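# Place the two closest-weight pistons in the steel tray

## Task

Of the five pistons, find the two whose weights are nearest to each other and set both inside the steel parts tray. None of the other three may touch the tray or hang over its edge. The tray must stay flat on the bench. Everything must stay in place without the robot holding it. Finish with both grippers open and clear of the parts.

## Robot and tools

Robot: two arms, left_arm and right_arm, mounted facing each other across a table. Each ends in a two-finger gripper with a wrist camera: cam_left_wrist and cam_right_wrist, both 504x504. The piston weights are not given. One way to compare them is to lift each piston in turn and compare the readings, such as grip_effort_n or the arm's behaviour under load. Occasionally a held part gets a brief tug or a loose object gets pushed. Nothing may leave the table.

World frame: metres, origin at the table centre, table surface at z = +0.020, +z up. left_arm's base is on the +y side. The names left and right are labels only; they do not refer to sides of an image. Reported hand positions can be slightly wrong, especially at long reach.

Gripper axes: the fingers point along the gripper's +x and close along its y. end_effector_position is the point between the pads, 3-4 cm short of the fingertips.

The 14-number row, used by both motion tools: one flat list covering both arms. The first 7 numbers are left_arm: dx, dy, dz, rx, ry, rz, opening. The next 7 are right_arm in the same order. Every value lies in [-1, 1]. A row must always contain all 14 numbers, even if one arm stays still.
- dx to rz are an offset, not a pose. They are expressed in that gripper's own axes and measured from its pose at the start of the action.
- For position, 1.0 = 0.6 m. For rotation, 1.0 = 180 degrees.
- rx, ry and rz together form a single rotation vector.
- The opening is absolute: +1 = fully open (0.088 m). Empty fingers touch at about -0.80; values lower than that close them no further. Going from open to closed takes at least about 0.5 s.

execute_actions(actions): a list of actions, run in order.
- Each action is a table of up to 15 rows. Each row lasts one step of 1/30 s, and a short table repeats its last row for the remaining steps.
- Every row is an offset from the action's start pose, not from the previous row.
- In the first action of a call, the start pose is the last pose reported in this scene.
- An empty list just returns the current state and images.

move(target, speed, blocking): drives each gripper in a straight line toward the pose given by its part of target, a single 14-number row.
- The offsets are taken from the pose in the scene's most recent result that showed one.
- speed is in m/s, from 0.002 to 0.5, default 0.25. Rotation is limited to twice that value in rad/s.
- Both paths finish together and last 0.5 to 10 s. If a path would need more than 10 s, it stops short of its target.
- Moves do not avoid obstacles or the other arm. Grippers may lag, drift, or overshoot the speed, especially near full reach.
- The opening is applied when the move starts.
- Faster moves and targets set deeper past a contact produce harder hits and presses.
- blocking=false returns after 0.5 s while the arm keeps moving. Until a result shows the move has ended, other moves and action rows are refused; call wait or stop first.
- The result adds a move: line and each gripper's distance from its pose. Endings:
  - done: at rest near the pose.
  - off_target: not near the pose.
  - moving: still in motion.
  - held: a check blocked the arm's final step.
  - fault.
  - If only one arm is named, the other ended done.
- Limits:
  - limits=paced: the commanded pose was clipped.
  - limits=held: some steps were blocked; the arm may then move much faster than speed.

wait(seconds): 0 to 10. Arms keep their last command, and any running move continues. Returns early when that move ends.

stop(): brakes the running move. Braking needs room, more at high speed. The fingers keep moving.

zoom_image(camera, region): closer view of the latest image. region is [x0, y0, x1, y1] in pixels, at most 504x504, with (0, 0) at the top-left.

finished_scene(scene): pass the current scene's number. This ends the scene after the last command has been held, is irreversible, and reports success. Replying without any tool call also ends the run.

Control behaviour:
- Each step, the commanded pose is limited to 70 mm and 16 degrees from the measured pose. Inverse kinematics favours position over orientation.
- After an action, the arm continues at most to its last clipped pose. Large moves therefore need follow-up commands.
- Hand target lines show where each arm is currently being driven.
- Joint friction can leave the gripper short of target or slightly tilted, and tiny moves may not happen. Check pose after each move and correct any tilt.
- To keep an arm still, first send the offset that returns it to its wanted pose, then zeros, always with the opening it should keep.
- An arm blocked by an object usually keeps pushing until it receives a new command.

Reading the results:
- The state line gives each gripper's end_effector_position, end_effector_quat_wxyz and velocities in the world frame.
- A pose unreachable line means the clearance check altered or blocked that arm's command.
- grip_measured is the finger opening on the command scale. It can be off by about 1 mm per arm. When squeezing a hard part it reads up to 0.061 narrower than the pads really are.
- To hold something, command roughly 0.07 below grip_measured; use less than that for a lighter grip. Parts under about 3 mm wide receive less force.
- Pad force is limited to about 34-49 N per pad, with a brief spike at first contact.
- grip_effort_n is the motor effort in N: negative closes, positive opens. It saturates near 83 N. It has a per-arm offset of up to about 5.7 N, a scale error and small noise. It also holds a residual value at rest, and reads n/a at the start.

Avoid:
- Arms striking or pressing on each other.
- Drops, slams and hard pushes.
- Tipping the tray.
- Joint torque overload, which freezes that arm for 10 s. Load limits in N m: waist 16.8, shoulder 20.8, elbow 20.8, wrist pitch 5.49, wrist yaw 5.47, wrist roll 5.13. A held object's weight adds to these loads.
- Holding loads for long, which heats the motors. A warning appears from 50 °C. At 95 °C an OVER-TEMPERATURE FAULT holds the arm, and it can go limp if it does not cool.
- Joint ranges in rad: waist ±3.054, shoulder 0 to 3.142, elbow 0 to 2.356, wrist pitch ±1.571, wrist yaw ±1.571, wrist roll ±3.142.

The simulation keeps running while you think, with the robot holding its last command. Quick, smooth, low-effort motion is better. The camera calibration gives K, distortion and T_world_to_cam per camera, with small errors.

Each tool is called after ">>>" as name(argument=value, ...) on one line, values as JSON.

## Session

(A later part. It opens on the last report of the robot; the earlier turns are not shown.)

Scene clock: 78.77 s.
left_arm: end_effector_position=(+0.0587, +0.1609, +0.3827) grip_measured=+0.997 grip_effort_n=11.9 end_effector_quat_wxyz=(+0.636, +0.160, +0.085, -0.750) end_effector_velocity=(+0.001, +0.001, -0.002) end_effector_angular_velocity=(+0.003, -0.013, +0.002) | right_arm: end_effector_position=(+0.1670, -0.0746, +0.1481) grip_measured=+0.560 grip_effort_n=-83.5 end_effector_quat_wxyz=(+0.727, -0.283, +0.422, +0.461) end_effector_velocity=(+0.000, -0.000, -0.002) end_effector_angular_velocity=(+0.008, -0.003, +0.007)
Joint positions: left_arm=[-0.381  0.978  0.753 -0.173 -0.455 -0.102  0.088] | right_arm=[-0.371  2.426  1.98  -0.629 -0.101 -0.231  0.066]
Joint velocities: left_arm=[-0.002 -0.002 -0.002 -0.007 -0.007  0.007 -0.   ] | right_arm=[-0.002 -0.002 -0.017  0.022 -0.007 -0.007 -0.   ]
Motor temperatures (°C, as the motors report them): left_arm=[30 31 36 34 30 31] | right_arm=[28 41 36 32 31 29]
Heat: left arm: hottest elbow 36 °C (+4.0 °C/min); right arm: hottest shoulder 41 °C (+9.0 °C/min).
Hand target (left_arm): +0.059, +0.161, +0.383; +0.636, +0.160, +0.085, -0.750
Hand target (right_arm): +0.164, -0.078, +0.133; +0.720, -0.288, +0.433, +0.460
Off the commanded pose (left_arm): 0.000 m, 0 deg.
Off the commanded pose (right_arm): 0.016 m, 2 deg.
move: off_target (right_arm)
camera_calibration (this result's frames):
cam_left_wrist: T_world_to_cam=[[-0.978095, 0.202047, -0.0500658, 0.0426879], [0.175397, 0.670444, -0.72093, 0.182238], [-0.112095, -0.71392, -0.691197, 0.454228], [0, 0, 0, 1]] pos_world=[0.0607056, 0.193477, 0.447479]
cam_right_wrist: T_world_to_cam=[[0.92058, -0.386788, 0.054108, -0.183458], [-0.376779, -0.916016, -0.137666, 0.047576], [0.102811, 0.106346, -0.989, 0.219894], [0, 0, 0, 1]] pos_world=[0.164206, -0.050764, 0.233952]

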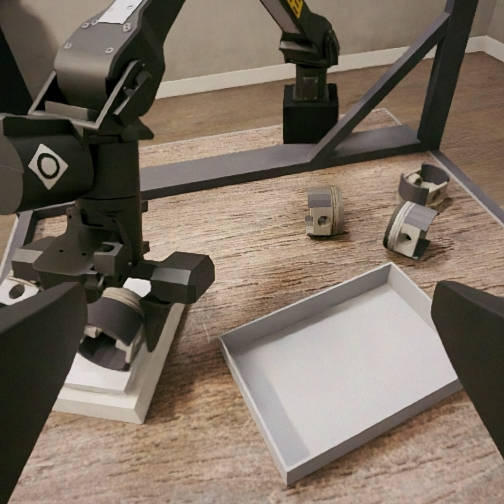

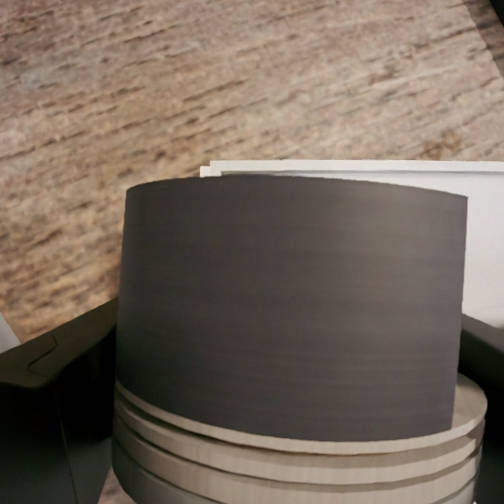

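>>> move(target=[0,0,0,0,0,0,1,0,0,0,0,0,0,1])

>>> move(target=[0,0,0,0,0,0,1,-0.14,0,0,0,0,0,1])

>>> move(target=[0,0,0,0,0,0,1,-0.1,0.05,-0.17,0,0.03,0,1])

Scene clock: 81.97 s.
left_arm: end_effector_position=(+0.0587, +0.1609, +0.3827) grip_measured=+0.997 grip_effort_n=12.8 end_effector_quat_wxyz=(+0.636, +0.160, +0.085, -0.750) end_effector_velocity=(+0.001, +0.000, -0.001) end_effector_angular_velocity=(-0.001, +0.020, +0.012) | right_arm: end_effector_position=(+0.1673, -0.0748, +0.1478) grip_measured=+0.977 grip_effort_n=19.8 end_effector_quat_wxyz=(+0.728, -0.283, +0.422, +0.461) end_effector_velocity=(-0.003, +0.000, +0.003) end_effector_angular_velocity=(+0.001, +0.003, +0.012)
Joint positions: left_arm=[-0.381  0.978  0.753 -0.173 -0.455 -0.102  0.088] | right_arm=[-0.372  2.426  1.978 -0.627 -0.1   -0.231  0.087]
Joint velocities: left_arm=[-0.002 -0.002 -0.007  0.007 -0.007 -0.022 -0.   ] | right_arm=[ 0.002 -0.007 -0.002 -0.007 -0.007 -0.007  0.001]
Motor temperatures (°C, as the motors report them): left_arm=[30 31 36 34 30 31] | right_arm=[28 41 36 32 31 29]
Heat: left arm: hottest elbow 36 °C (+3.1 °C/min); right arm: hottest shoulder 41 °C (+8.2 °C/min).
Hand target (left_arm): +0.059, +0.161, +0.383; +0.636, +0.160, +0.085, -0.750
Hand target (right_arm): +0.167, -0.075, +0.148; +0.727, -0.283, +0.422, +0.461
Off the commanded pose (left_arm): 0.000 m, 0 deg.
Off the commanded pose (right_arm): 0.000 m, 0 deg.
move: done
camera_calibration (this result's frames):
cam_left_wrist: T_world_to_cam=[[-0.978095, 0.202047, -0.0500658, 0.0426879], [0.175397, 0.670444, -0.72093, 0.182238], [-0.112095, -0.71392, -0.691197, 0.454228], [0, 0, 0, 1]] pos_world=[0.0607056, 0.193477, 0.447479]
cam_right_wrist: T_world_to_cam=[[0.920237, -0.387482, 0.0549624, -0.183902], [-0.377322, -0.915712, -0.138203, 0.0477077], [0.103881, 0.106441, -0.988878, 0.219384], [0, 0, 0, 1]] pos_world=[0.164445, -0.0509238, 0.233645]

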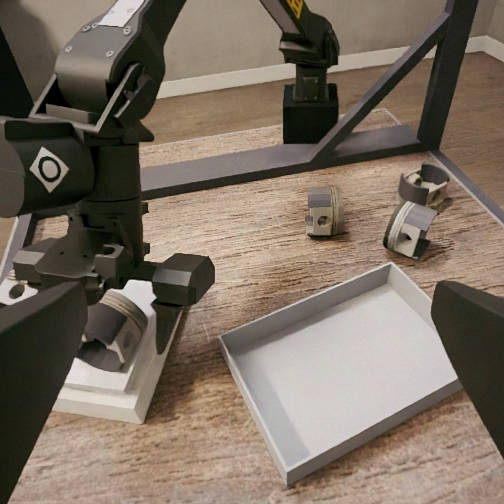

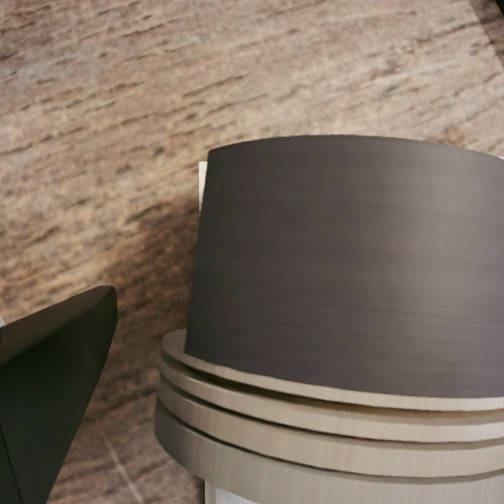

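Scene clock: 83.00 s.
left_arm: end_effector_position=(+0.0587, +0.1609, +0.3827) grip_measured=+0.997 grip_effort_n=12.3 end_effector_quat_wxyz=(+0.636, +0.160, +0.085, -0.750) end_effector_velocity=(+0.003, +0.000, +0.001) end_effector_angular_velocity=(-0.000, +0.012, +0.025) | right_arm: end_effector_position=(+0.1507, -0.1078, +0.2191) grip_measured=+0.979 grip_effort_n=19.8 end_effector_quat_wxyz=(+0.728, -0.283, +0.422, +0.460) end_effector_velocity=(-0.000, -0.001, +0.004) end_effector_angular_velocity=(+0.001, -0.006, +0.020)
Joint positions: left_arm=[-0.381  0.978  0.753 -0.173 -0.455 -0.102  0.088] | right_arm=[-0.388  2.215  1.901 -0.761 -0.108 -0.245  0.087]
Joint velocities: left_arm=[-0.002 -0.002  0.002 -0.007 -0.022 -0.022 -0.   ] | right_arm=[-0.002 -0.007  0.002 -0.007 -0.007 -0.022 -0.   ]
Motor temperatures (°C, as the motors report them): left_arm=[30 31 36 34 30 31] | right_arm=[28 42 36 32 31 29]
Heat: left arm: hottest elbow 36 °C (+3.0 °C/min); right arm: hottest shoulder 42 °C (+9.1 °C/min).
Hand target (left_arm): +0.059, +0.161, +0.383; +0.636, +0.160, +0.085, -0.750
Hand target (right_arm): +0.150, -0.111, +0.222; +0.728, -0.283, +0.422, +0.461
Off the commanded pose (left_arm): 0.000 m, 0 deg.
Off the commanded pose (right_arm): 0.004 m, 0 deg.
move: done
camera_calibration (this result's frames):
cam_left_wrist: T_world_to_cam=[[-0.978095, 0.202047, -0.0500658, 0.0426879], [0.175397, 0.670444, -0.72093, 0.182238], [-0.112095, -0.71392, -0.691197, 0.454228], [0, 0, 0, 1]] pos_world=[0.0607056, 0.193477, 0.447479]
cam_right_wrist: T_world_to_cam=[[0.919709, -0.388707, 0.0551605, -0.185507], [-0.378495, -0.915192, -0.138435, 0.0213191], [0.104293, 0.106442, -0.988834, 0.295001], [0, 0, 0, 1]] pos_world=[0.147915, -0.0839973, 0.304891]

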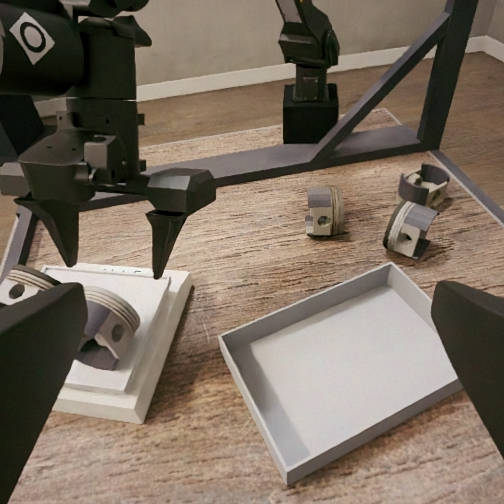

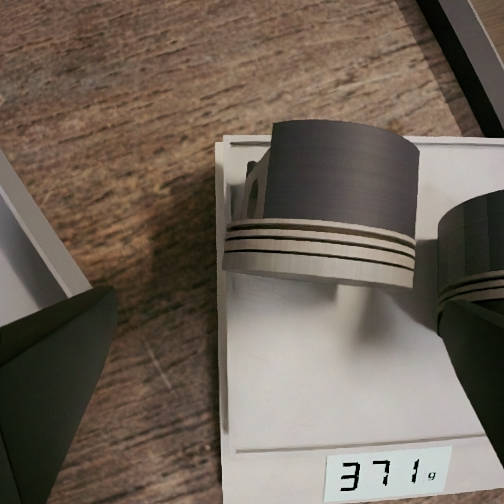

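Scene clock: 84.17 s.
left_arm: end_effector_position=(+0.0587, +0.1609, +0.3827) grip_measured=+0.997 grip_effort_n=12.3 end_effector_quat_wxyz=(+0.636, +0.160, +0.085, -0.750) end_effector_velocity=(+0.002, +0.000, +0.001) end_effector_angular_velocity=(+0.003, +0.017, +0.017) | right_arm: end_effector_position=(+0.0767, -0.2007, +0.2219) grip_measured=+0.979 grip_effort_n=19.8 end_effector_quat_wxyz=(+0.707, -0.303, +0.458, +0.446) end_effector_velocity=(-0.006, -0.007, -0.003) end_effector_angular_velocity=(-0.018, +0.020, +0.007)
Joint positions: left_arm=[-0.381  0.978  0.753 -0.173 -0.455 -0.102  0.088] | right_arm=[-0.387  1.811  1.363 -0.722 -0.085 -0.248  0.087]
Joint velocities: left_arm=[ 0.002 -0.002  0.002 -0.007 -0.007 -0.022 -0.   ] | right_arm=[-0.002 -0.012 -0.017 -0.022 -0.007 -0.007 -0.   ]
Motor temperatures (°C, as the motors report them): left_arm=[30 31 36 34 30 31] | right_arm=[28 42 36 32 31 29]
Heat: left arm: hottest elbow 36 °C (+3.0 °C/min); right arm: hottest shoulder 42 °C (+9.1 °C/min).
Hand target (left_arm): +0.059, +0.161, +0.383; +0.636, +0.160, +0.085, -0.750
Hand target (right_arm): +0.074, -0.202, +0.223; +0.707, -0.304, +0.456, +0.447
Off the commanded pose (left_arm): 0.000 m, 0 deg.
Off the commanded pose (right_arm): 0.003 m, 0 deg.
move: done
camera_calibration (this result's frames):
cam_left_wrist: T_world_to_cam=[[-0.978095, 0.202047, -0.0500658, 0.0426879], [0.175397, 0.670444, -0.72093, 0.182238], [-0.112095, -0.71392, -0.691197, 0.454228], [0, 0, 0, 1]] pos_world=[0.0607056, 0.193477, 0.447479]
cam_right_wrist: T_world_to_cam=[[0.919977, -0.388946, 0.0486118, -0.152257], [-0.387133, -0.921033, -0.0427438, -0.113021], [0.0613981, 0.020504, -0.997903, 0.303416], [0, 0, 0, 1]] pos_world=[0.0776897, -0.169537, 0.30535]

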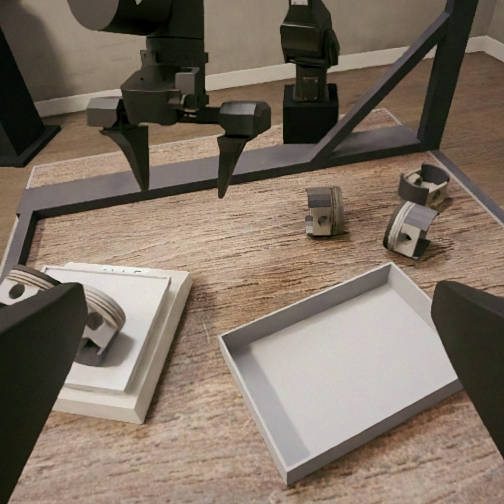

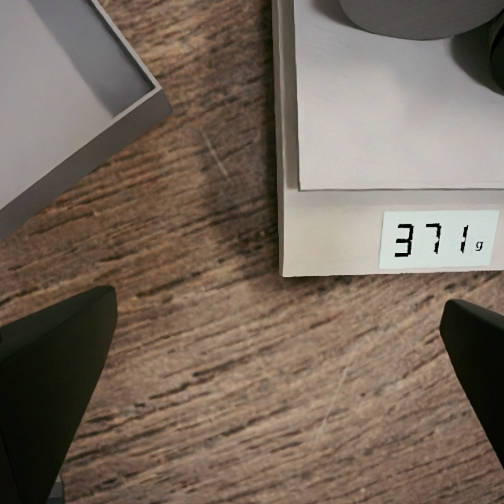

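>>> move(target=[0,0,0,0,0,0,1,0.05,-0.2,0.15,0,-0.04,0,1])

Scene clock: 87.17 s.
left_arm: end_effector_position=(+0.0587, +0.1609, +0.3827) grip_measured=+0.997 grip_effort_n=12.3 end_effector_quat_wxyz=(+0.636, +0.160, +0.085, -0.750) end_effector_velocity=(+0.001, +0.002, -0.005) end_effector_angular_velocity=(+0.022, +0.010, +0.003) | right_arm: end_effector_position=(+0.2223, -0.1677, +0.2310) grip_measured=+0.979 grip_effort_n=20.2 end_effector_quat_wxyz=(+0.735, -0.275, +0.414, +0.462) end_effector_velocity=(+0.001, +0.001, -0.001) end_effector_angular_velocity=(-0.004, +0.010, +0.007)
Joint positions: left_arm=[-0.381  0.978  0.753 -0.173 -0.455 -0.102  0.088] | right_arm=[-0.591  2.242  1.985 -0.822 -0.211 -0.415  0.087]
Joint velocities: left_arm=[ 0.002 -0.002 -0.002 -0.022  0.007 -0.022 -0.   ] | right_arm=[-0.002  0.017  0.027 -0.022 -0.007 -0.007  0.   ]
Motor temperatures (°C, as the motors report them): left_arm=[30 31 36 35 30 31] | right_arm=[28 42 36 32 31 29]
Heat: left arm: hottest elbow 36 °C (+3.0 °C/min); right arm: hottest shoulder 42 °C (+9.1 °C/min).
Hand target (left_arm): +0.059, +0.161, +0.383; +0.636, +0.160, +0.085, -0.750
Hand target (right_arm): +0.225, -0.167, +0.230; +0.734, -0.275, +0.413, +0.463
Off the commanded pose (left_arm): 0.000 m, 0 deg.
Off the commanded pose (right_arm): 0.004 m, 0 deg.
move: done
camera_calibration (this result's frames):
cam_left_wrist: T_world_to_cam=[[-0.978095, 0.202047, -0.0500658, 0.0426879], [0.175397, 0.670444, -0.72093, 0.182238], [-0.112095, -0.71392, -0.691197, 0.454228], [0, 0, 0, 1]] pos_world=[0.0607056, 0.193477, 0.447479]
cam_right_wrist: T_world_to_cam=[[0.917015, -0.395228, 0.0536544, -0.275388], [-0.382308, -0.909328, -0.164204, 0.00305906], [0.113688, 0.130065, -0.984966, 0.306624], [0, 0, 0, 1]] pos_world=[0.218845, -0.145941, 0.317293]

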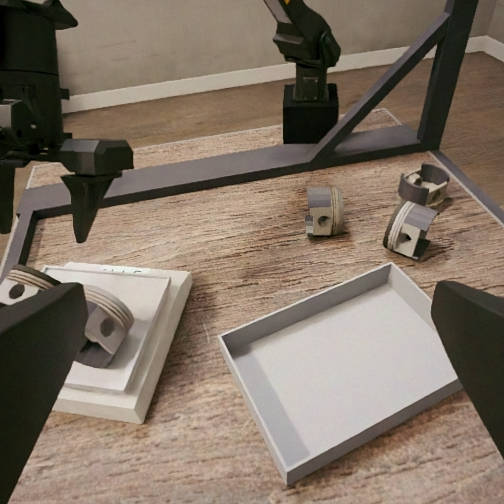

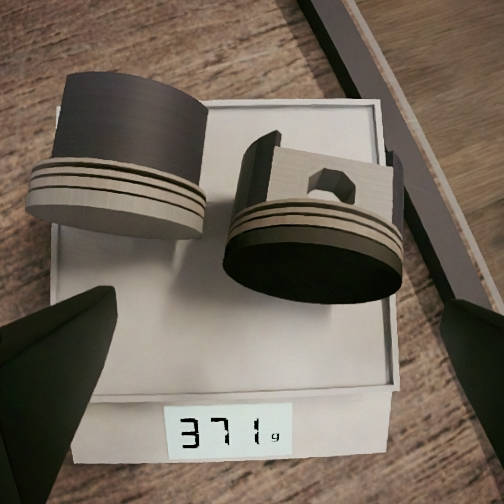

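>>> move(target=[0,0,0,0,0,0,1,0.02,-0.036,0,0.045,0,0,1])

>>> move(target=[0,0,0,0,0,0,1,0.125,0,0,0,0,0,1], speed=0.08)

>>> move(target=[0,0,0,0,0,0,1,0,0,0,0,0,0,0.5])

>>> move(target=[0,0,0,0,0,0,1,-0.2,0,0,0,0,0,0.5], speed=0.15)

>>> move(target=[0,0,0,0,0,0,1,-0.1,0.1,-0.17,0,0.03,0,0.5])

Scene clock: 91.60 s.
left_arm: end_effector_position=(+0.0587, +0.1609, +0.3827) grip_measured=+0.997 grip_effort_n=12.3 end_effector_quat_wxyz=(+0.636, +0.160, +0.085, -0.750) end_effector_velocity=(-0.000, -0.001, +0.002) end_effector_angular_velocity=(-0.009, -0.005, +0.002) | right_arm: end_effector_position=(+0.2418, -0.1723, +0.2222) grip_measured=+0.979 grip_effort_n=19.8 end_effector_quat_wxyz=(+0.752, -0.225, +0.444, +0.433) end_effector_velocity=(+0.002, +0.001, -0.000) end_effector_angular_velocity=(+0.008, -0.005, +0.007)
Joint positions: left_arm=[-0.381  0.978  0.753 -0.173 -0.455 -0.102  0.088] | right_arm=[-0.623  2.306  2.059 -0.839 -0.225 -0.309  0.087]
Joint velocities: left_arm=[-0.002  0.002  0.002  0.007 -0.007  0.007 -0.   ] | right_arm=[-0.002  0.007  0.007  0.007 -0.007 -0.007 -0.   ]
Motor temperatures (°C, as the motors report them): left_arm=[30 31 36 35 30 31] | right_arm=[28 42 37 32 31 29]
Heat: left arm: hottest elbow 36 °C (+2.0 °C/min); right arm: hottest shoulder 42 °C (+9.0 °C/min).
Hand target (left_arm): +0.059, +0.161, +0.383; +0.636, +0.160, +0.085, -0.750
Hand target (right_arm): +0.244, -0.171, +0.221; +0.752, -0.223, +0.445, +0.432
Off the commanded pose (left_arm): 0.000 m, 0 deg.
Off the commanded pose (right_arm): 0.003 m, 0 deg.
move: done
camera_calibration (this result's frames):
cam_left_wrist: T_world_to_cam=[[-0.978095, 0.202047, -0.0500658, 0.0426879], [0.175397, 0.670444, -0.72093, 0.182238], [-0.112095, -0.71392, -0.691197, 0.454228], [0, 0, 0, 1]] pos_world=[0.0607056, 0.193477, 0.447479]
cam_right_wrist: T_world_to_cam=[[0.86572, -0.500344, -0.0135707, -0.285436], [-0.495525, -0.852929, -0.164215, 0.0419655], [0.0705891, 0.148889, -0.986331, 0.310347], [0, 0, 0, 1]] pos_world=[0.245995, -0.15323, 0.309123]

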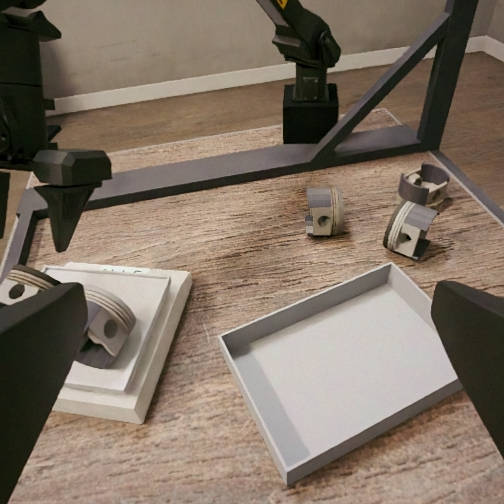

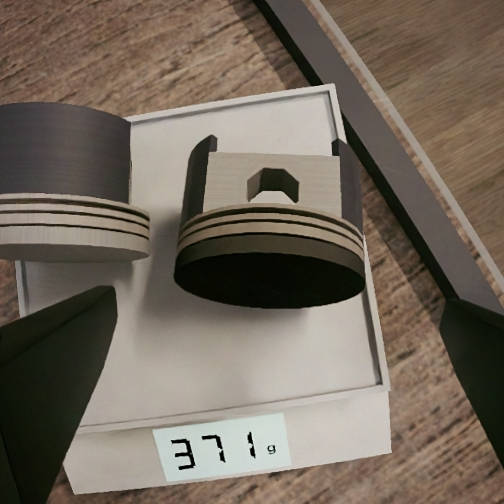

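Scene clock: 93.17 s.
left_arm: end_effector_position=(+0.0587, +0.1609, +0.3827) grip_measured=+0.997 grip_effort_n=12.8 end_effector_quat_wxyz=(+0.636, +0.160, +0.085, -0.750) end_effector_velocity=(-0.000, -0.001, -0.000) end_effector_angular_velocity=(-0.001, +0.020, +0.012) | right_arm: end_effector_position=(+0.2567, -0.1413, +0.1590) grip_measured=+0.979 grip_effort_n=20.2 end_effector_quat_wxyz=(+0.750, -0.225, +0.446, +0.433) end_effector_velocity=(+0.005, +0.001, +0.001) end_effector_angular_velocity=(+0.007, -0.025, +0.000)
Joint positions: left_arm=[-0.381  0.978  0.753 -0.173 -0.455 -0.102  0.088] | right_arm=[-0.592  2.49   2.135 -0.728 -0.211 -0.281  0.087]
Joint velocities: left_arm=[-0.002  0.002 -0.002  0.007 -0.007 -0.022 -0.   ] | right_arm=[-0.002  0.002  0.002  0.022  0.007 -0.007  0.   ]
Motor temperatures (°C, as the motors report them): left_arm=[30 31 36 35 30 31] | right_arm=[28 43 37 32 31 29]
Heat: left arm: hottest elbow 36 °C (+2.0 °C/min); right arm: hottest shoulder 43 °C (+10.1 °C/min).
Hand target (left_arm): +0.059, +0.161, +0.383; +0.636, +0.160, +0.085, -0.750
Hand target (right_arm): +0.258, -0.138, +0.157; +0.752, -0.225, +0.444, +0.433
Off the commanded pose (left_arm): 0.000 m, 0 deg.
Off the commanded pose (right_arm): 0.004 m, 0 deg.
move: done
camera_calibration (this result's frames):
cam_left_wrist: T_world_to_cam=[[-0.978095, 0.202047, -0.0500658, 0.0426879], [0.175397, 0.670444, -0.72093, 0.182238], [-0.112095, -0.71392, -0.691197, 0.454228], [0, 0, 0, 1]] pos_world=[0.0607056, 0.193477, 0.447479]
cam_right_wrist: T_world_to_cam=[[0.866057, -0.499705, -0.0154685, -0.283379], [-0.495423, -0.853662, -0.160679, 0.064706], [0.0670873, 0.146821, -0.986885, 0.24309], [0, 0, 0, 1]] pos_world=[0.261171, -0.12206, 0.245916]

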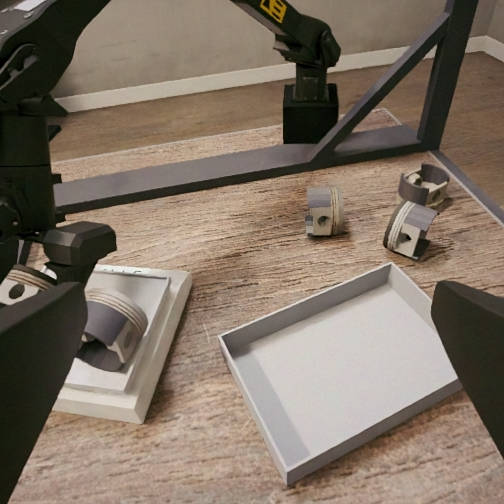

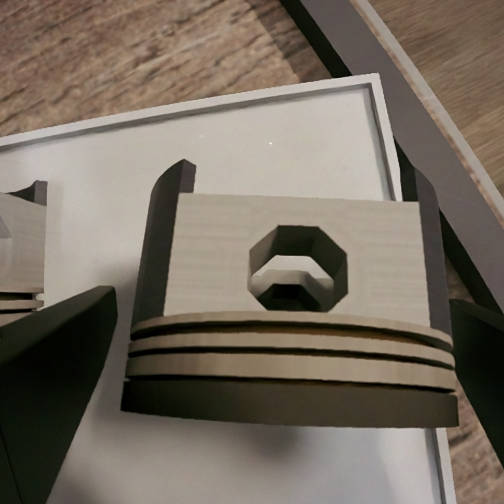

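Scene clock: 93.67 s.
left_arm: end_effector_position=(+0.0587, +0.1609, +0.3827) grip_measured=+0.997 grip_effort_n=12.3 end_effector_quat_wxyz=(+0.636, +0.160, +0.085, -0.750) end_effector_velocity=(+0.003, +0.003, -0.009) end_effector_angular_velocity=(+0.035, -0.007, +0.012) | right_arm: end_effector_position=(+0.2567, -0.1413, +0.1591) grip_measured=+0.615 grip_effort_n=-83.5 end_effector_quat_wxyz=(+0.750, -0.225, +0.446, +0.433) end_effector_velocity=(+0.001, +0.004, +0.000) end_effector_angular_velocity=(+0.017, -0.006, -0.000)
Joint positions: left_arm=[-0.381  0.978  0.753 -0.173 -0.455 -0.102  0.088] | right_arm=[-0.592  2.49   2.135 -0.728 -0.211 -0.281  0.069]
Joint velocities: left_arm=[-0.002 -0.002 -0.007 -0.037 -0.007 -0.022 -0.   ] | right_arm=[ 0.002  0.002 -0.002  0.022 -0.007  0.007 -0.   ]
Motor temperatures (°C, as the motors report them): left_arm=[30 31 36 35 30 31] | right_arm=[28 43 37 32 31 29]
Heat: left arm: hottest elbow 36 °C (+2.0 °C/min); right arm: hottest shoulder 43 °C (+10.0 °C/min).
Hand target (left_arm): +0.059, +0.161, +0.383; +0.636, +0.160, +0.085, -0.750
Hand target (right_arm): +0.257, -0.141, +0.159; +0.750, -0.225, +0.446, +0.433
Off the commanded pose (left_arm): 0.000 m, 0 deg.
Off the commanded pose (right_arm): 0.000 m, 0 deg.
move: done
camera_calibration (this result's frames):
cam_left_wrist: T_world_to_cam=[[-0.978095, 0.202047, -0.0500658, 0.0426879], [0.175397, 0.670444, -0.72093, 0.182238], [-0.112095, -0.71392, -0.691197, 0.454228], [0, 0, 0, 1]] pos_world=[0.0607056, 0.193477, 0.447479]
cam_right_wrist: T_world_to_cam=[[0.866143, -0.499546, -0.0157821, -0.283274], [-0.495304, -0.853708, -0.1608, 0.064705], [0.0668539, 0.147093, -0.986861, 0.243192], [0, 0, 0, 1]] pos_world=[0.261146, -0.122041, 0.245931]

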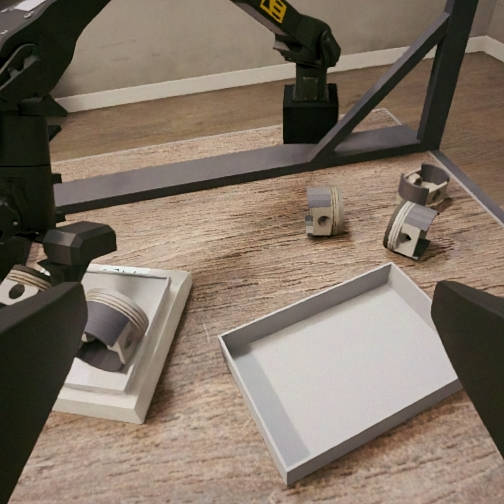

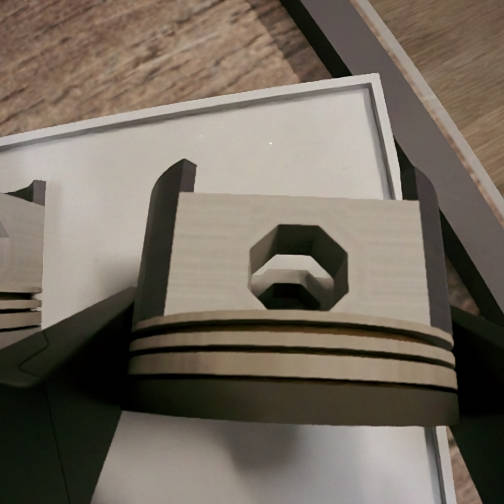

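Scene clock: 94.97 s.
left_arm: end_effector_position=(+0.0587, +0.1609, +0.3827) grip_measured=+0.997 grip_effort_n=12.3 end_effector_quat_wxyz=(+0.636, +0.160, +0.085, -0.750) end_effector_velocity=(+0.000, +0.000, +0.001) end_effector_angular_velocity=(-0.009, -0.005, +0.002) | right_arm: end_effector_position=(+0.2320, -0.1935, +0.2538) grip_measured=+0.615 grip_effort_n=-83.5 end_effector_quat_wxyz=(+0.747, -0.226, +0.453, +0.431) end_effector_velocity=(-0.001, -0.001, -0.000) end_effector_angular_velocity=(-0.000, +0.007, +0.007)
Joint positions: left_arm=[-0.381  0.978  0.753 -0.173 -0.455 -0.102  0.088] | right_arm=[-0.646  2.229  2.065 -0.946 -0.233 -0.33   0.069]
Joint velocities: left_arm=[-0.002 -0.002 -0.002  0.007 -0.007  0.007 -0.   ] | right_arm=[-0.002 -0.002 -0.002 -0.007 -0.007 -0.007 -0.   ]
Motor temperatures (°C, as the motors report them): left_arm=[30 31 36 35 30 31] | right_arm=[28 44 37 32 31 29]
Heat: left arm: hottest elbow 36 °C (+2.0 °C/min); right arm: hottest shoulder 44 °C (+11.1 °C/min).
Hand target (left_arm): +0.059, +0.161, +0.383; +0.636, +0.160, +0.085, -0.750
Hand target (right_arm): +0.231, -0.195, +0.263; +0.750, -0.226, +0.446, +0.433
Off the commanded pose (left_arm): 0.000 m, 0 deg.
Off the commanded pose (right_arm): 0.009 m, 1 deg.
move: off_target (right_arm)
camera_calibration (this result's frames):
cam_left_wrist: T_world_to_cam=[[-0.978095, 0.202047, -0.0500658, 0.0426879], [0.175397, 0.670444, -0.72093, 0.182238], [-0.112095, -0.71392, -0.691197, 0.454228], [0, 0, 0, 1]] pos_world=[0.0607056, 0.193477, 0.447479]
cam_right_wrist: T_world_to_cam=[[0.864838, -0.501653, -0.0199932, -0.285505], [-0.498936, -0.85436, -0.145366, 0.0200033], [0.0558422, 0.135694, -0.989176, 0.347], [0, 0, 0, 1]] pos_world=[0.237518, -0.17322, 0.340444]

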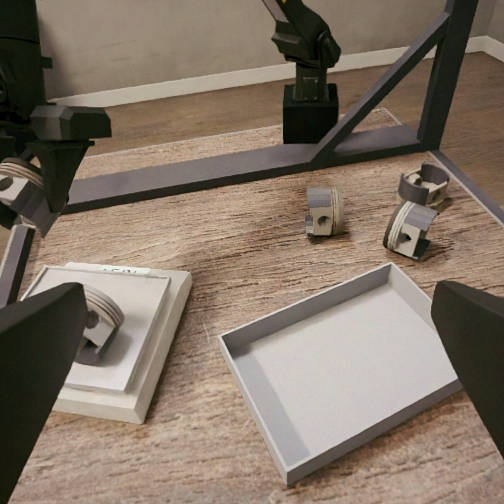

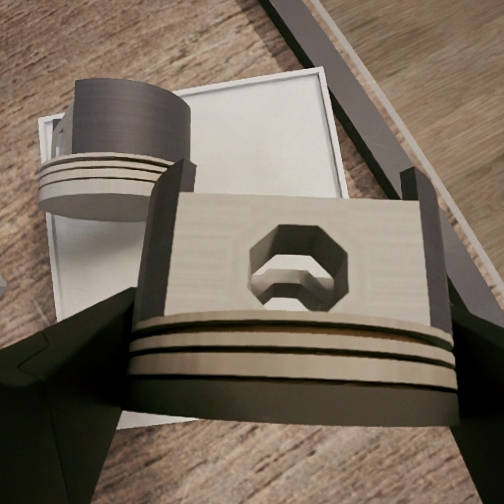

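Scene clock: 96.17 s.
left_arm: end_effector_position=(+0.0587, +0.1609, +0.3827) grip_measured=+0.997 grip_effort_n=12.8 end_effector_quat_wxyz=(+0.636, +0.160, +0.085, -0.750) end_effector_velocity=(+0.003, +0.001, -0.005) end_effector_angular_velocity=(+0.018, -0.016, +0.020) | right_arm: end_effector_position=(+0.1211, -0.2615, +0.2564) grip_measured=+0.615 grip_effort_n=-83.5 end_effector_quat_wxyz=(+0.721, -0.248, +0.493, +0.420) end_effector_velocity=(-0.003, -0.002, +0.004) end_effector_angular_velocity=(+0.006, -0.000, +0.007)
Joint positions: left_arm=[-0.381  0.978  0.753 -0.173 -0.455 -0.102  0.088] | right_arm=[-0.608  1.769  1.455 -0.895 -0.188 -0.315  0.069]
Joint velocities: left_arm=[-0.002  0.002 -0.002 -0.022 -0.022 -0.007 -0.   ] | right_arm=[-0.002 -0.017 -0.007 -0.007 -0.007 -0.007 -0.   ]
Motor temperatures (°C, as the motors report them): left_arm=[30 31 36 35 30 31] | right_arm=[28 44 37 32 31 29]
Heat: left arm: hottest elbow 36 °C (+2.0 °C/min); right arm: hottest shoulder 44 °C (+10.1 °C/min).
Hand target (left_arm): +0.059, +0.161, +0.383; +0.636, +0.160, +0.085, -0.750
Hand target (right_arm): +0.119, -0.262, +0.261; +0.725, -0.247, +0.487, +0.421
Off the commanded pose (left_arm): 0.000 m, 0 deg.
Off the commanded pose (right_arm): 0.004 m, 1 deg.
move: done
camera_calibration (this result's frames):
cam_left_wrist: T_world_to_cam=[[-0.978095, 0.202047, -0.0500658, 0.0426879], [0.175397, 0.670444, -0.72093, 0.182238], [-0.112095, -0.71392, -0.691197, 0.454228], [0, 0, 0, 1]] pos_world=[0.0607056, 0.193477, 0.447479]
cam_right_wrist: T_world_to_cam=[[0.866771, -0.497904, -0.0282756, -0.22082], [-0.498677, -0.865943, -0.0382627, -0.123649], [-0.00543392, 0.0472654, -0.998868, 0.351746], [0, 0, 0, 1]] pos_world=[0.131651, -0.233645, 0.340373]

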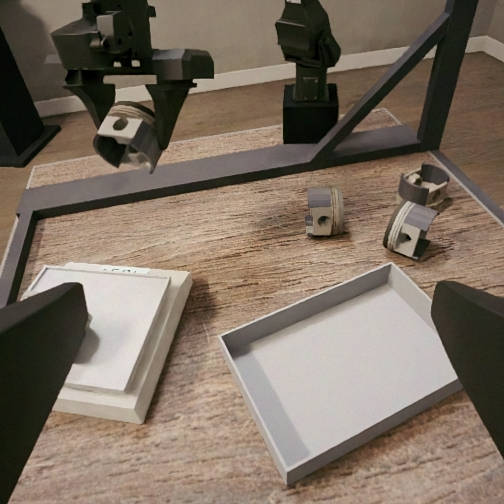

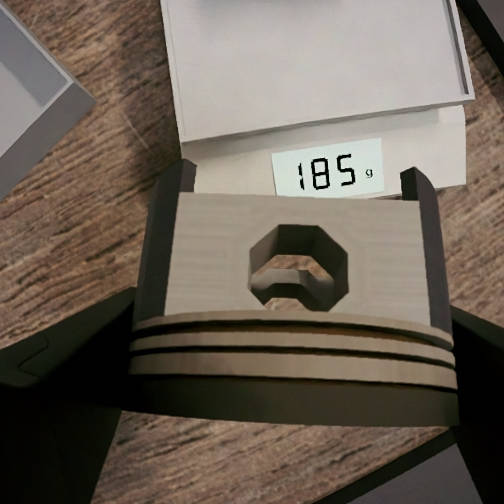

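>>> move(target=[-0.1,0,0,0,0,0,1,0.19,0.494,0.008,-0.214,-0.02,0.1,0.5])

>>> move(target=[0,0,0,0,0,0,1,0.115,0,-0.058,0,0,0,0.5], speed=0.07)

Scene clock: 101.27 s.
left_arm: end_effector_position=(+0.0664, +0.2158, +0.3965) grip_measured=+0.997 grip_effort_n=12.8 end_effector_quat_wxyz=(+0.634, +0.170, +0.085, -0.750) end_effector_velocity=(+0.002, +0.003, -0.003) end_effector_angular_velocity=(+0.010, -0.008, +0.002) | right_arm: end_effector_position=(-0.1103, -0.0655, +0.1686) grip_measured=+0.615 grip_effort_n=-83.5 end_effector_quat_wxyz=(+0.540, -0.379, +0.345, +0.668) end_effector_velocity=(-0.000, -0.001, -0.001) end_effector_angular_velocity=(-0.005, +0.005, +0.007)
Joint positions: left_arm=[-0.568  0.793  0.771 -0.439 -0.623 -0.188  0.088] | right_arm=[ 0.087  2.036  1.423 -0.511 -0.229 -0.333  0.069]
Joint velocities: left_arm=[-0.007 -0.007 -0.002 -0.022 -0.007 -0.007  0.   ] | right_arm=[-0.002  0.002  0.002 -0.007 -0.007 -0.007 -0.   ]
Motor temperatures (°C, as the motors report them): left_arm=[30 31 37 35 30 31] | right_arm=[28 44 37 33 31 29]
Heat: left arm: hottest elbow 37 °C (+3.0 °C/min); right arm: hottest shoulder 44 °C (+8.1 °C/min).
Hand target (left_arm): +0.067, +0.216, +0.404; +0.636, +0.160, +0.084, -0.751
Hand target (right_arm): -0.111, -0.058, +0.174; +0.542, -0.375, +0.335, +0.673
Off the commanded pose (left_arm): 0.007 m, 1 deg.
Off the commanded pose (right_arm): 0.005 m, 1 deg.
move: done
camera_calibration (this result's frames):
cam_left_wrist: T_world_to_cam=[[-0.976527, 0.206265, -0.0620511, 0.0435369], [0.188504, 0.678989, -0.709536, 0.146812], [-0.10422, -0.704577, -0.701932, 0.505488], [0, 0, 0, 1]] pos_world=[0.0675224, 0.247492, 0.461688]
cam_right_wrist: T_world_to_cam=[[0.978107, 0.207113, -0.0202859, 0.131987], [0.20275, -0.970374, -0.131406, 0.0135419], [-0.0469008, 0.124416, -0.991121, 0.252729], [0, 0, 0, 1]] pos_world=[-0.11999, -0.0456392, 0.254942]

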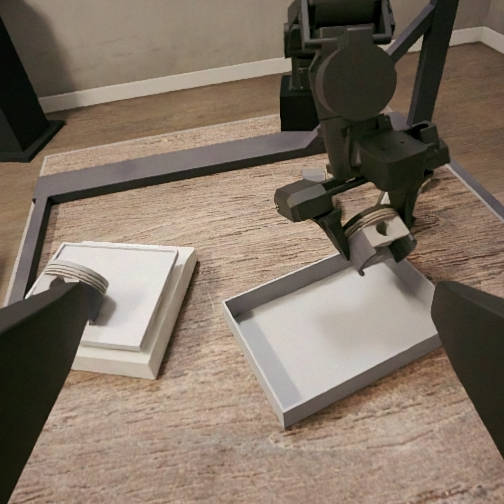

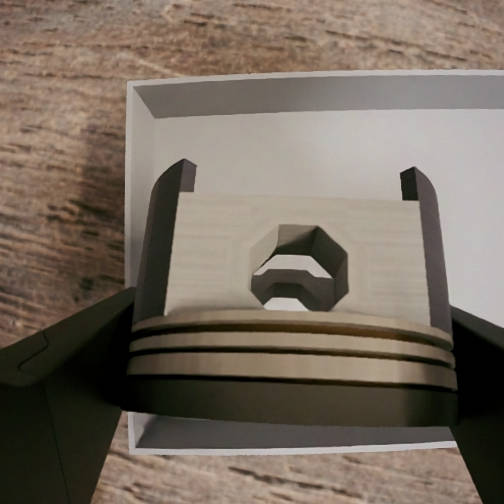

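Scene clock: 102.77 s.
left_arm: end_effector_position=(+0.0664, +0.2158, +0.3965) grip_measured=+0.997 grip_effort_n=12.3 end_effector_quat_wxyz=(+0.634, +0.170, +0.085, -0.750) end_effector_velocity=(+0.000, -0.000, +0.003) end_effector_angular_velocity=(-0.010, +0.014, +0.007) | right_arm: end_effector_position=(-0.1138, -0.0632, +0.0949) grip_measured=+0.615 grip_effort_n=-83.5 end_effector_quat_wxyz=(+0.542, -0.378, +0.343, +0.668) end_effector_velocity=(+0.001, +0.006, +0.004) end_effector_angular_velocity=(+0.038, -0.005, +0.007)
Joint positions: left_arm=[-0.568  0.793  0.771 -0.439 -0.623 -0.188  0.088] | right_arm=[ 0.098  2.172  1.306 -0.251 -0.223 -0.325  0.069]
Joint velocities: left_arm=[-0.002 -0.002  0.002  0.007 -0.007 -0.007 -0.   ] | right_arm=[-0.002 -0.002 -0.002  0.037 -0.007 -0.007 -0.   ]
Motor temperatures (°C, as the motors report them): left_arm=[30 31 37 35 30 31] | right_arm=[28 44 37 33 31 29]
Heat: left arm: hottest elbow 37 °C (+3.0 °C/min); right arm: hottest shoulder 44 °C (+8.1 °C/min).
Hand target (left_arm): +0.066, +0.216, +0.397; +0.634, +0.170, +0.085, -0.750
Hand target (right_arm): -0.116, -0.065, +0.091; +0.540, -0.379, +0.345, +0.668
Off the commanded pose (left_arm): 0.000 m, 0 deg.
Off the commanded pose (right_arm): 0.004 m, 0 deg.
move: done
camera_calibration (this result's frames):
cam_left_wrist: T_world_to_cam=[[-0.976527, 0.206265, -0.0620511, 0.0435369], [0.188504, 0.678989, -0.709536, 0.146812], [-0.10422, -0.704577, -0.701932, 0.505488], [0, 0, 0, 1]] pos_world=[0.0675224, 0.247492, 0.461688]
cam_right_wrist: T_world_to_cam=[[0.978131, 0.207311, -0.0168152, 0.133157], [0.203193, -0.969702, -0.135609, 0.00736814], [-0.0444189, 0.129226, -0.99062, 0.179751], [0, 0, 0, 1]] pos_world=[-0.123757, -0.0436885, 0.181304]

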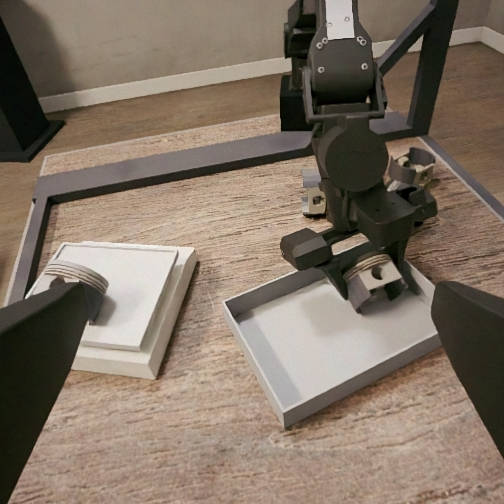

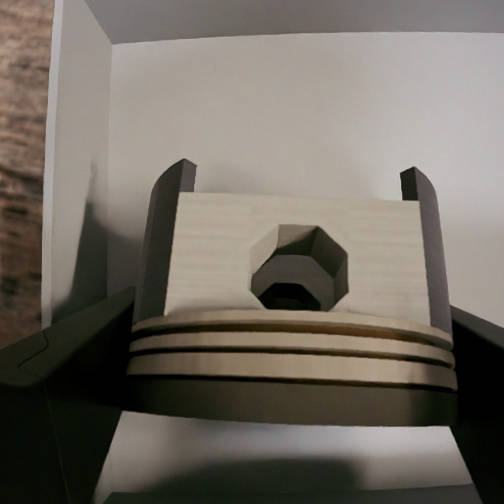

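>>> move(target=[0,0,0,0,0,0,1,0.015,-0.008,0,0,0,0,0.5], speed=0.03)

>>> move(target=[0,0,0,0,0,0,1,0,0,0,0,0,0,0.85])

>>> move(target=[0,0,0,0,0,0,1,-0.26,0,0.02,0,0,0,0.85])

>>> move(target=[0,0,0,0,0,0,1,-0.085,-0.48,-0.07,0.195,-0.03,-0.115,1], speed=0.35)

Scene clock: 106.63 s.
left_arm: end_effector_position=(+0.0664, +0.2158, +0.3965) grip_measured=+0.997 grip_effort_n=12.3 end_effector_quat_wxyz=(+0.634, +0.170, +0.085, -0.750) end_effector_velocity=(+0.003, +0.000, +0.001) end_effector_angular_velocity=(-0.005, -0.002, +0.020) | right_arm: end_effector_position=(-0.1131, -0.0612, +0.0906) grip_measured=+0.615 grip_effort_n=-83.5 end_effector_quat_wxyz=(+0.541, -0.378, +0.343, +0.669) end_effector_velocity=(-0.002, +0.001, +0.001) end_effector_angular_velocity=(+0.003, +0.016, +0.014)
Joint positions: left_arm=[-0.568  0.793  0.771 -0.439 -0.623 -0.188  0.088] | right_arm=[ 0.096  2.189  1.314 -0.243 -0.227 -0.327  0.069]
Joint velocities: left_arm=[-0.002 -0.002  0.002 -0.007 -0.022 -0.007 -0.   ] | right_arm=[-0.002  0.002  0.007 -0.007 -0.022 -0.007  0.   ]
Motor temperatures (°C, as the motors report them): left_arm=[30 31 37 35 30 31] | right_arm=[28 44 37 33 31 29]
Heat: left arm: hottest elbow 37 °C (+2.0 °C/min); right arm: hottest shoulder 44 °C (+7.1 °C/min).
Hand target (left_arm): +0.066, +0.216, +0.397; +0.634, +0.170, +0.085, -0.750
Hand target (right_arm): -0.110, -0.058, +0.087; +0.542, -0.378, +0.343, +0.668
Off the commanded pose (left_arm): 0.000 m, 0 deg.
Off the commanded pose (right_arm): 0.006 m, 0 deg.
move: done
camera_calibration (this result's frames):
cam_left_wrist: T_world_to_cam=[[-0.976527, 0.206265, -0.0620511, 0.0435369], [0.188504, 0.678989, -0.709536, 0.146812], [-0.10422, -0.704577, -0.701932, 0.505488], [0, 0, 0, 1]] pos_world=[0.0675224, 0.247492, 0.461688]
cam_right_wrist: T_world_to_cam=[[0.977717, 0.209039, -0.0193121, 0.132203], [0.204565, -0.969356, -0.136019, 0.00877812], [-0.0471535, 0.129037, -0.990518, 0.174919], [0, 0, 0, 1]] pos_world=[-0.122805, -0.0416976, 0.177008]

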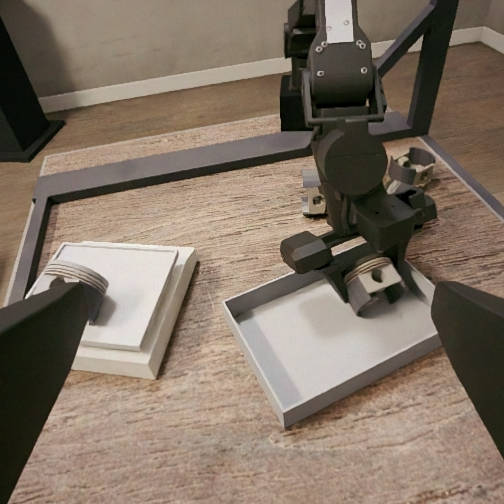

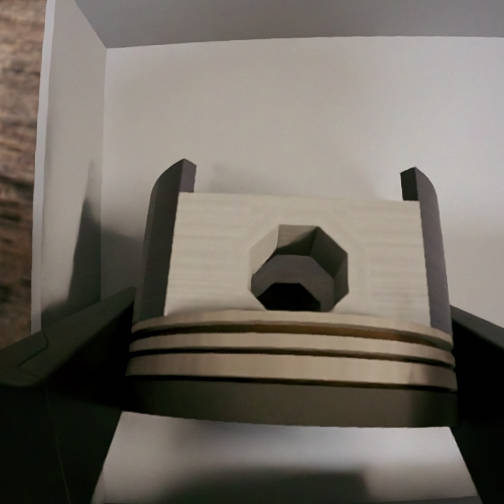

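Scene clock: 107.30 s.
left_arm: end_effector_position=(+0.0664, +0.2158, +0.3965) grip_measured=+0.997 grip_effort_n=11.9 end_effector_quat_wxyz=(+0.634, +0.170, +0.085, -0.750) end_effector_velocity=(+0.004, +0.003, -0.005) end_effector_angular_velocity=(+0.018, -0.032, +0.001) | right_arm: end_effector_position=(-0.1131, -0.0612, +0.0904) grip_measured=+0.844 grip_effort_n=20.2 end_effector_quat_wxyz=(+0.540, -0.378, +0.343, +0.669) end_effector_velocity=(-0.000, -0.002, -0.001) end_effector_angular_velocity=(-0.008, -0.008, +0.006)
Joint positions: left_arm=[-0.568  0.793  0.771 -0.439 -0.623 -0.188  0.088] | right_arm=[ 0.096  2.189  1.314 -0.243 -0.227 -0.327  0.08 ]
Joint velocities: left_arm=[-0.002 -0.007 -0.002 -0.037 -0.007  0.007 -0.   ] | right_arm=[ 0.002 -0.002 -0.002 -0.007  0.007 -0.007  0.001]
Motor temperatures (°C, as the motors report them): left_arm=[30 31 37 35 30 31] | right_arm=[28 44 37 33 31 29]
Heat: left arm: hottest elbow 37 °C (+2.0 °C/min); right arm: hottest shoulder 44 °C (+6.1 °C/min).
Hand target (left_arm): +0.066, +0.216, +0.397; +0.634, +0.170, +0.085, -0.750
Hand target (right_arm): -0.113, -0.061, +0.090; +0.540, -0.378, +0.343, +0.669
Off the commanded pose (left_arm): 0.000 m, 0 deg.
Off the commanded pose (right_arm): 0.000 m, 0 deg.
move: done
camera_calibration (this result's frames):
cam_left_wrist: T_world_to_cam=[[-0.976527, 0.206265, -0.0620511, 0.0435369], [0.188504, 0.678989, -0.709536, 0.146812], [-0.10422, -0.704577, -0.701932, 0.505488], [0, 0, 0, 1]] pos_world=[0.0675224, 0.247492, 0.461688]
cam_right_wrist: T_world_to_cam=[[0.977715, 0.209032, -0.0194681, 0.132233], [0.204554, -0.969407, -0.135673, 0.00867529], [-0.0472326, 0.128668, -0.990562, 0.174727], [0, 0, 0, 1]] pos_world=[-0.122808, -0.0417128, 0.17683]

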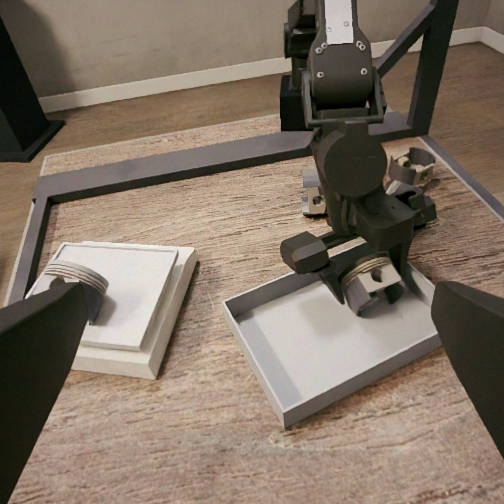

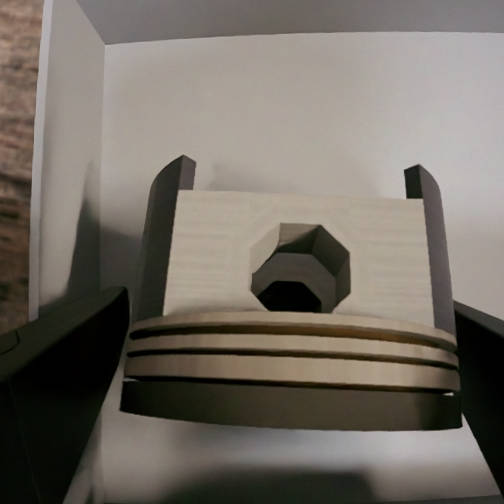

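Scene clock: 108.57 s.
left_arm: end_effector_position=(+0.0664, +0.2158, +0.3965) grip_measured=+0.997 grip_effort_n=11.9 end_effector_quat_wxyz=(+0.634, +0.170, +0.085, -0.750) end_effector_velocity=(+0.001, +0.001, -0.001) end_effector_angular_velocity=(+0.004, -0.001, +0.007) | right_arm: end_effector_position=(-0.0946, -0.1251, +0.2238) grip_measured=+0.847 grip_effort_n=19.8 end_effector_quat_wxyz=(+0.535, -0.382, +0.353, +0.666) end_effector_velocity=(+0.002, -0.001, +0.003) end_effector_angular_velocity=(+0.007, -0.004, +0.015)
Joint positions: left_arm=[-0.568  0.793  0.771 -0.439 -0.623 -0.188  0.088] | right_arm=[ 0.006  1.796  1.333 -0.7   -0.264 -0.41   0.08 ]
Joint velocities: left_arm=[-0.002 -0.002 -0.002 -0.007 -0.007 -0.007 -0.   ] | right_arm=[-0.007 -0.007  0.002 -0.007 -0.007 -0.022 -0.   ]
Motor temperatures (°C, as the motors report them): left_arm=[30 31 37 35 30 31] | right_arm=[28 44 37 33 31 29]
Heat: left arm: hottest elbow 37 °C (+2.0 °C/min); right arm: hottest shoulder 44 °C (+6.1 °C/min).
Hand target (left_arm): +0.066, +0.216, +0.397; +0.634, +0.170, +0.085, -0.750
Hand target (right_arm): -0.093, -0.123, +0.233; +0.540, -0.378, +0.343, +0.669
Off the commanded pose (left_arm): 0.000 m, 0 deg.
Off the commanded pose (right_arm): 0.009 m, 1 deg.
move: off_target (right_arm)
camera_calibration (this result's frames):
cam_left_wrist: T_world_to_cam=[[-0.976527, 0.206265, -0.0620511, 0.0435369], [0.188504, 0.678989, -0.709536, 0.146812], [-0.10422, -0.704577, -0.701932, 0.505488], [0, 0, 0, 1]] pos_world=[0.0675224, 0.247492, 0.461688]
cam_right_wrist: T_world_to_cam=[[0.977748, 0.207572, -0.0303902, 0.132435], [0.202922, -0.972537, -0.11399, -0.0443672], [-0.0532166, 0.105286, -0.993017, 0.312989], [0, 0, 0, 1]] pos_world=[-0.103828, -0.103592, 0.309771]

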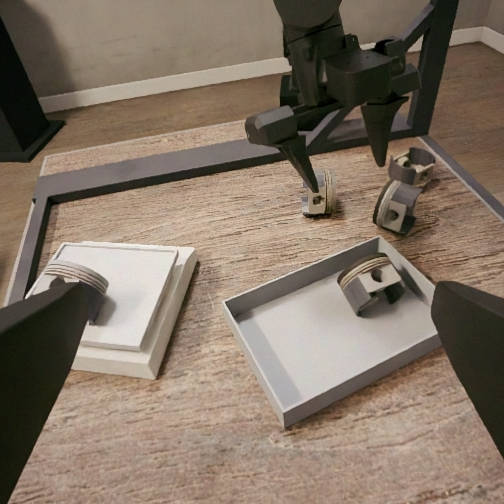

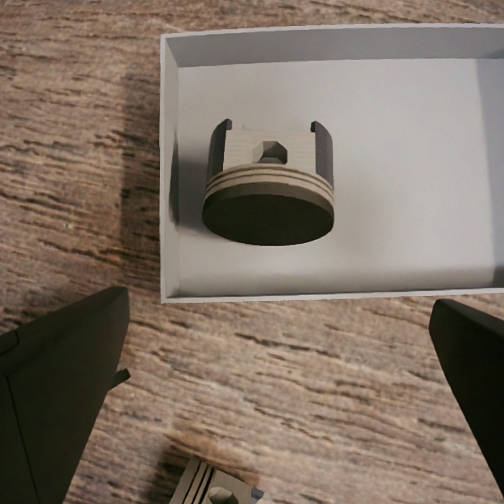

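Scene clock: 110.30 s.
left_arm: end_effector_position=(+0.0664, +0.2158, +0.3965) grip_measured=+0.997 grip_effort_n=12.3 end_effector_quat_wxyz=(+0.634, +0.170, +0.085, -0.750) end_effector_velocity=(+0.000, +0.002, -0.004) end_effector_angular_velocity=(+0.016, -0.021, -0.012) | right_arm: end_effector_position=(+0.1982, -0.1373, +0.2297) grip_measured=+0.979 grip_effort_n=20.2 end_effector_quat_wxyz=(+0.748, -0.233, +0.438, +0.440) end_effector_velocity=(-0.002, +0.004, -0.001) end_effector_angular_velocity=(+0.004, +0.019, +0.019)
Joint positions: left_arm=[-0.568  0.793  0.771 -0.439 -0.623 -0.188  0.088] | right_arm=[-0.509  2.245  1.983 -0.802 -0.175 -0.232  0.087]
Joint velocities: left_arm=[-0.002 -0.002 -0.002 -0.022  0.007  0.007 -0.   ] | right_arm=[ 0.002  0.017  0.027 -0.022 -0.022 -0.007 -0.   ]
Motor temperatures (°C, as the motors report them): left_arm=[30 31 37 35 30 31] | right_arm=[28 44 37 33 31 29]
Heat: left arm: hottest elbow 37 °C (+2.0 °C/min); right arm: hottest shoulder 44 °C (+5.1 °C/min).
Hand target (left_arm): +0.066, +0.216, +0.397; +0.634, +0.170, +0.085, -0.750
Hand target (right_arm): +0.201, -0.136, +0.229; +0.750, -0.232, +0.439, +0.438
Off the commanded pose (left_arm): 0.000 m, 0 deg.
Off the commanded pose (right_arm): 0.005 m, 1 deg.
move: done
camera_calibration (this result's frames):
cam_left_wrist: T_world_to_cam=[[-0.976527, 0.206265, -0.0620511, 0.0435369], [0.188504, 0.678989, -0.709536, 0.146812], [-0.10422, -0.704577, -0.701932, 0.505488], [0, 0, 0, 1]] pos_world=[0.0675224, 0.247492, 0.461688]
cam_right_wrist: T_world_to_cam=[[0.877498, -0.479565, -0.00385496, -0.231784], [-0.473368, -0.864814, -0.167392, 0.0461598], [0.0769413, 0.148711, -0.985883, 0.314229], [0, 0, 0, 1]] pos_world=[0.201063, -0.117965, 0.316626]

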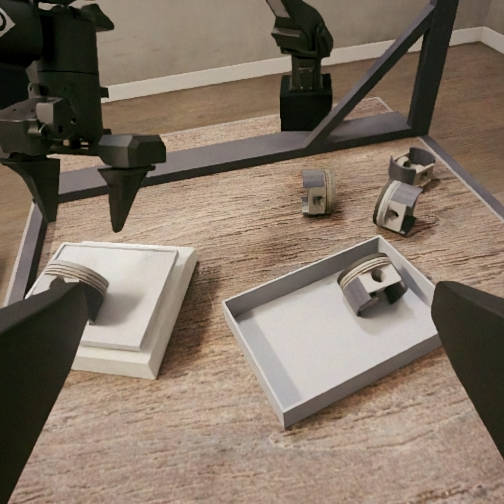

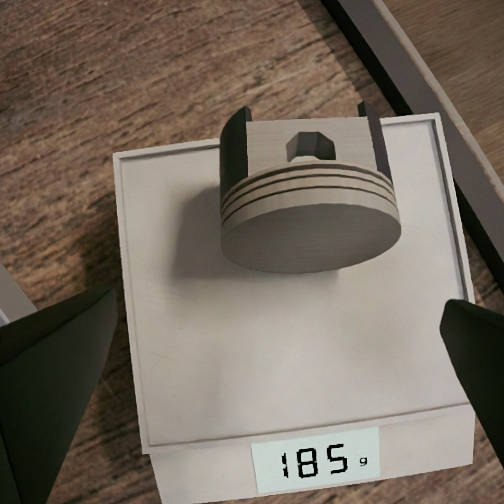

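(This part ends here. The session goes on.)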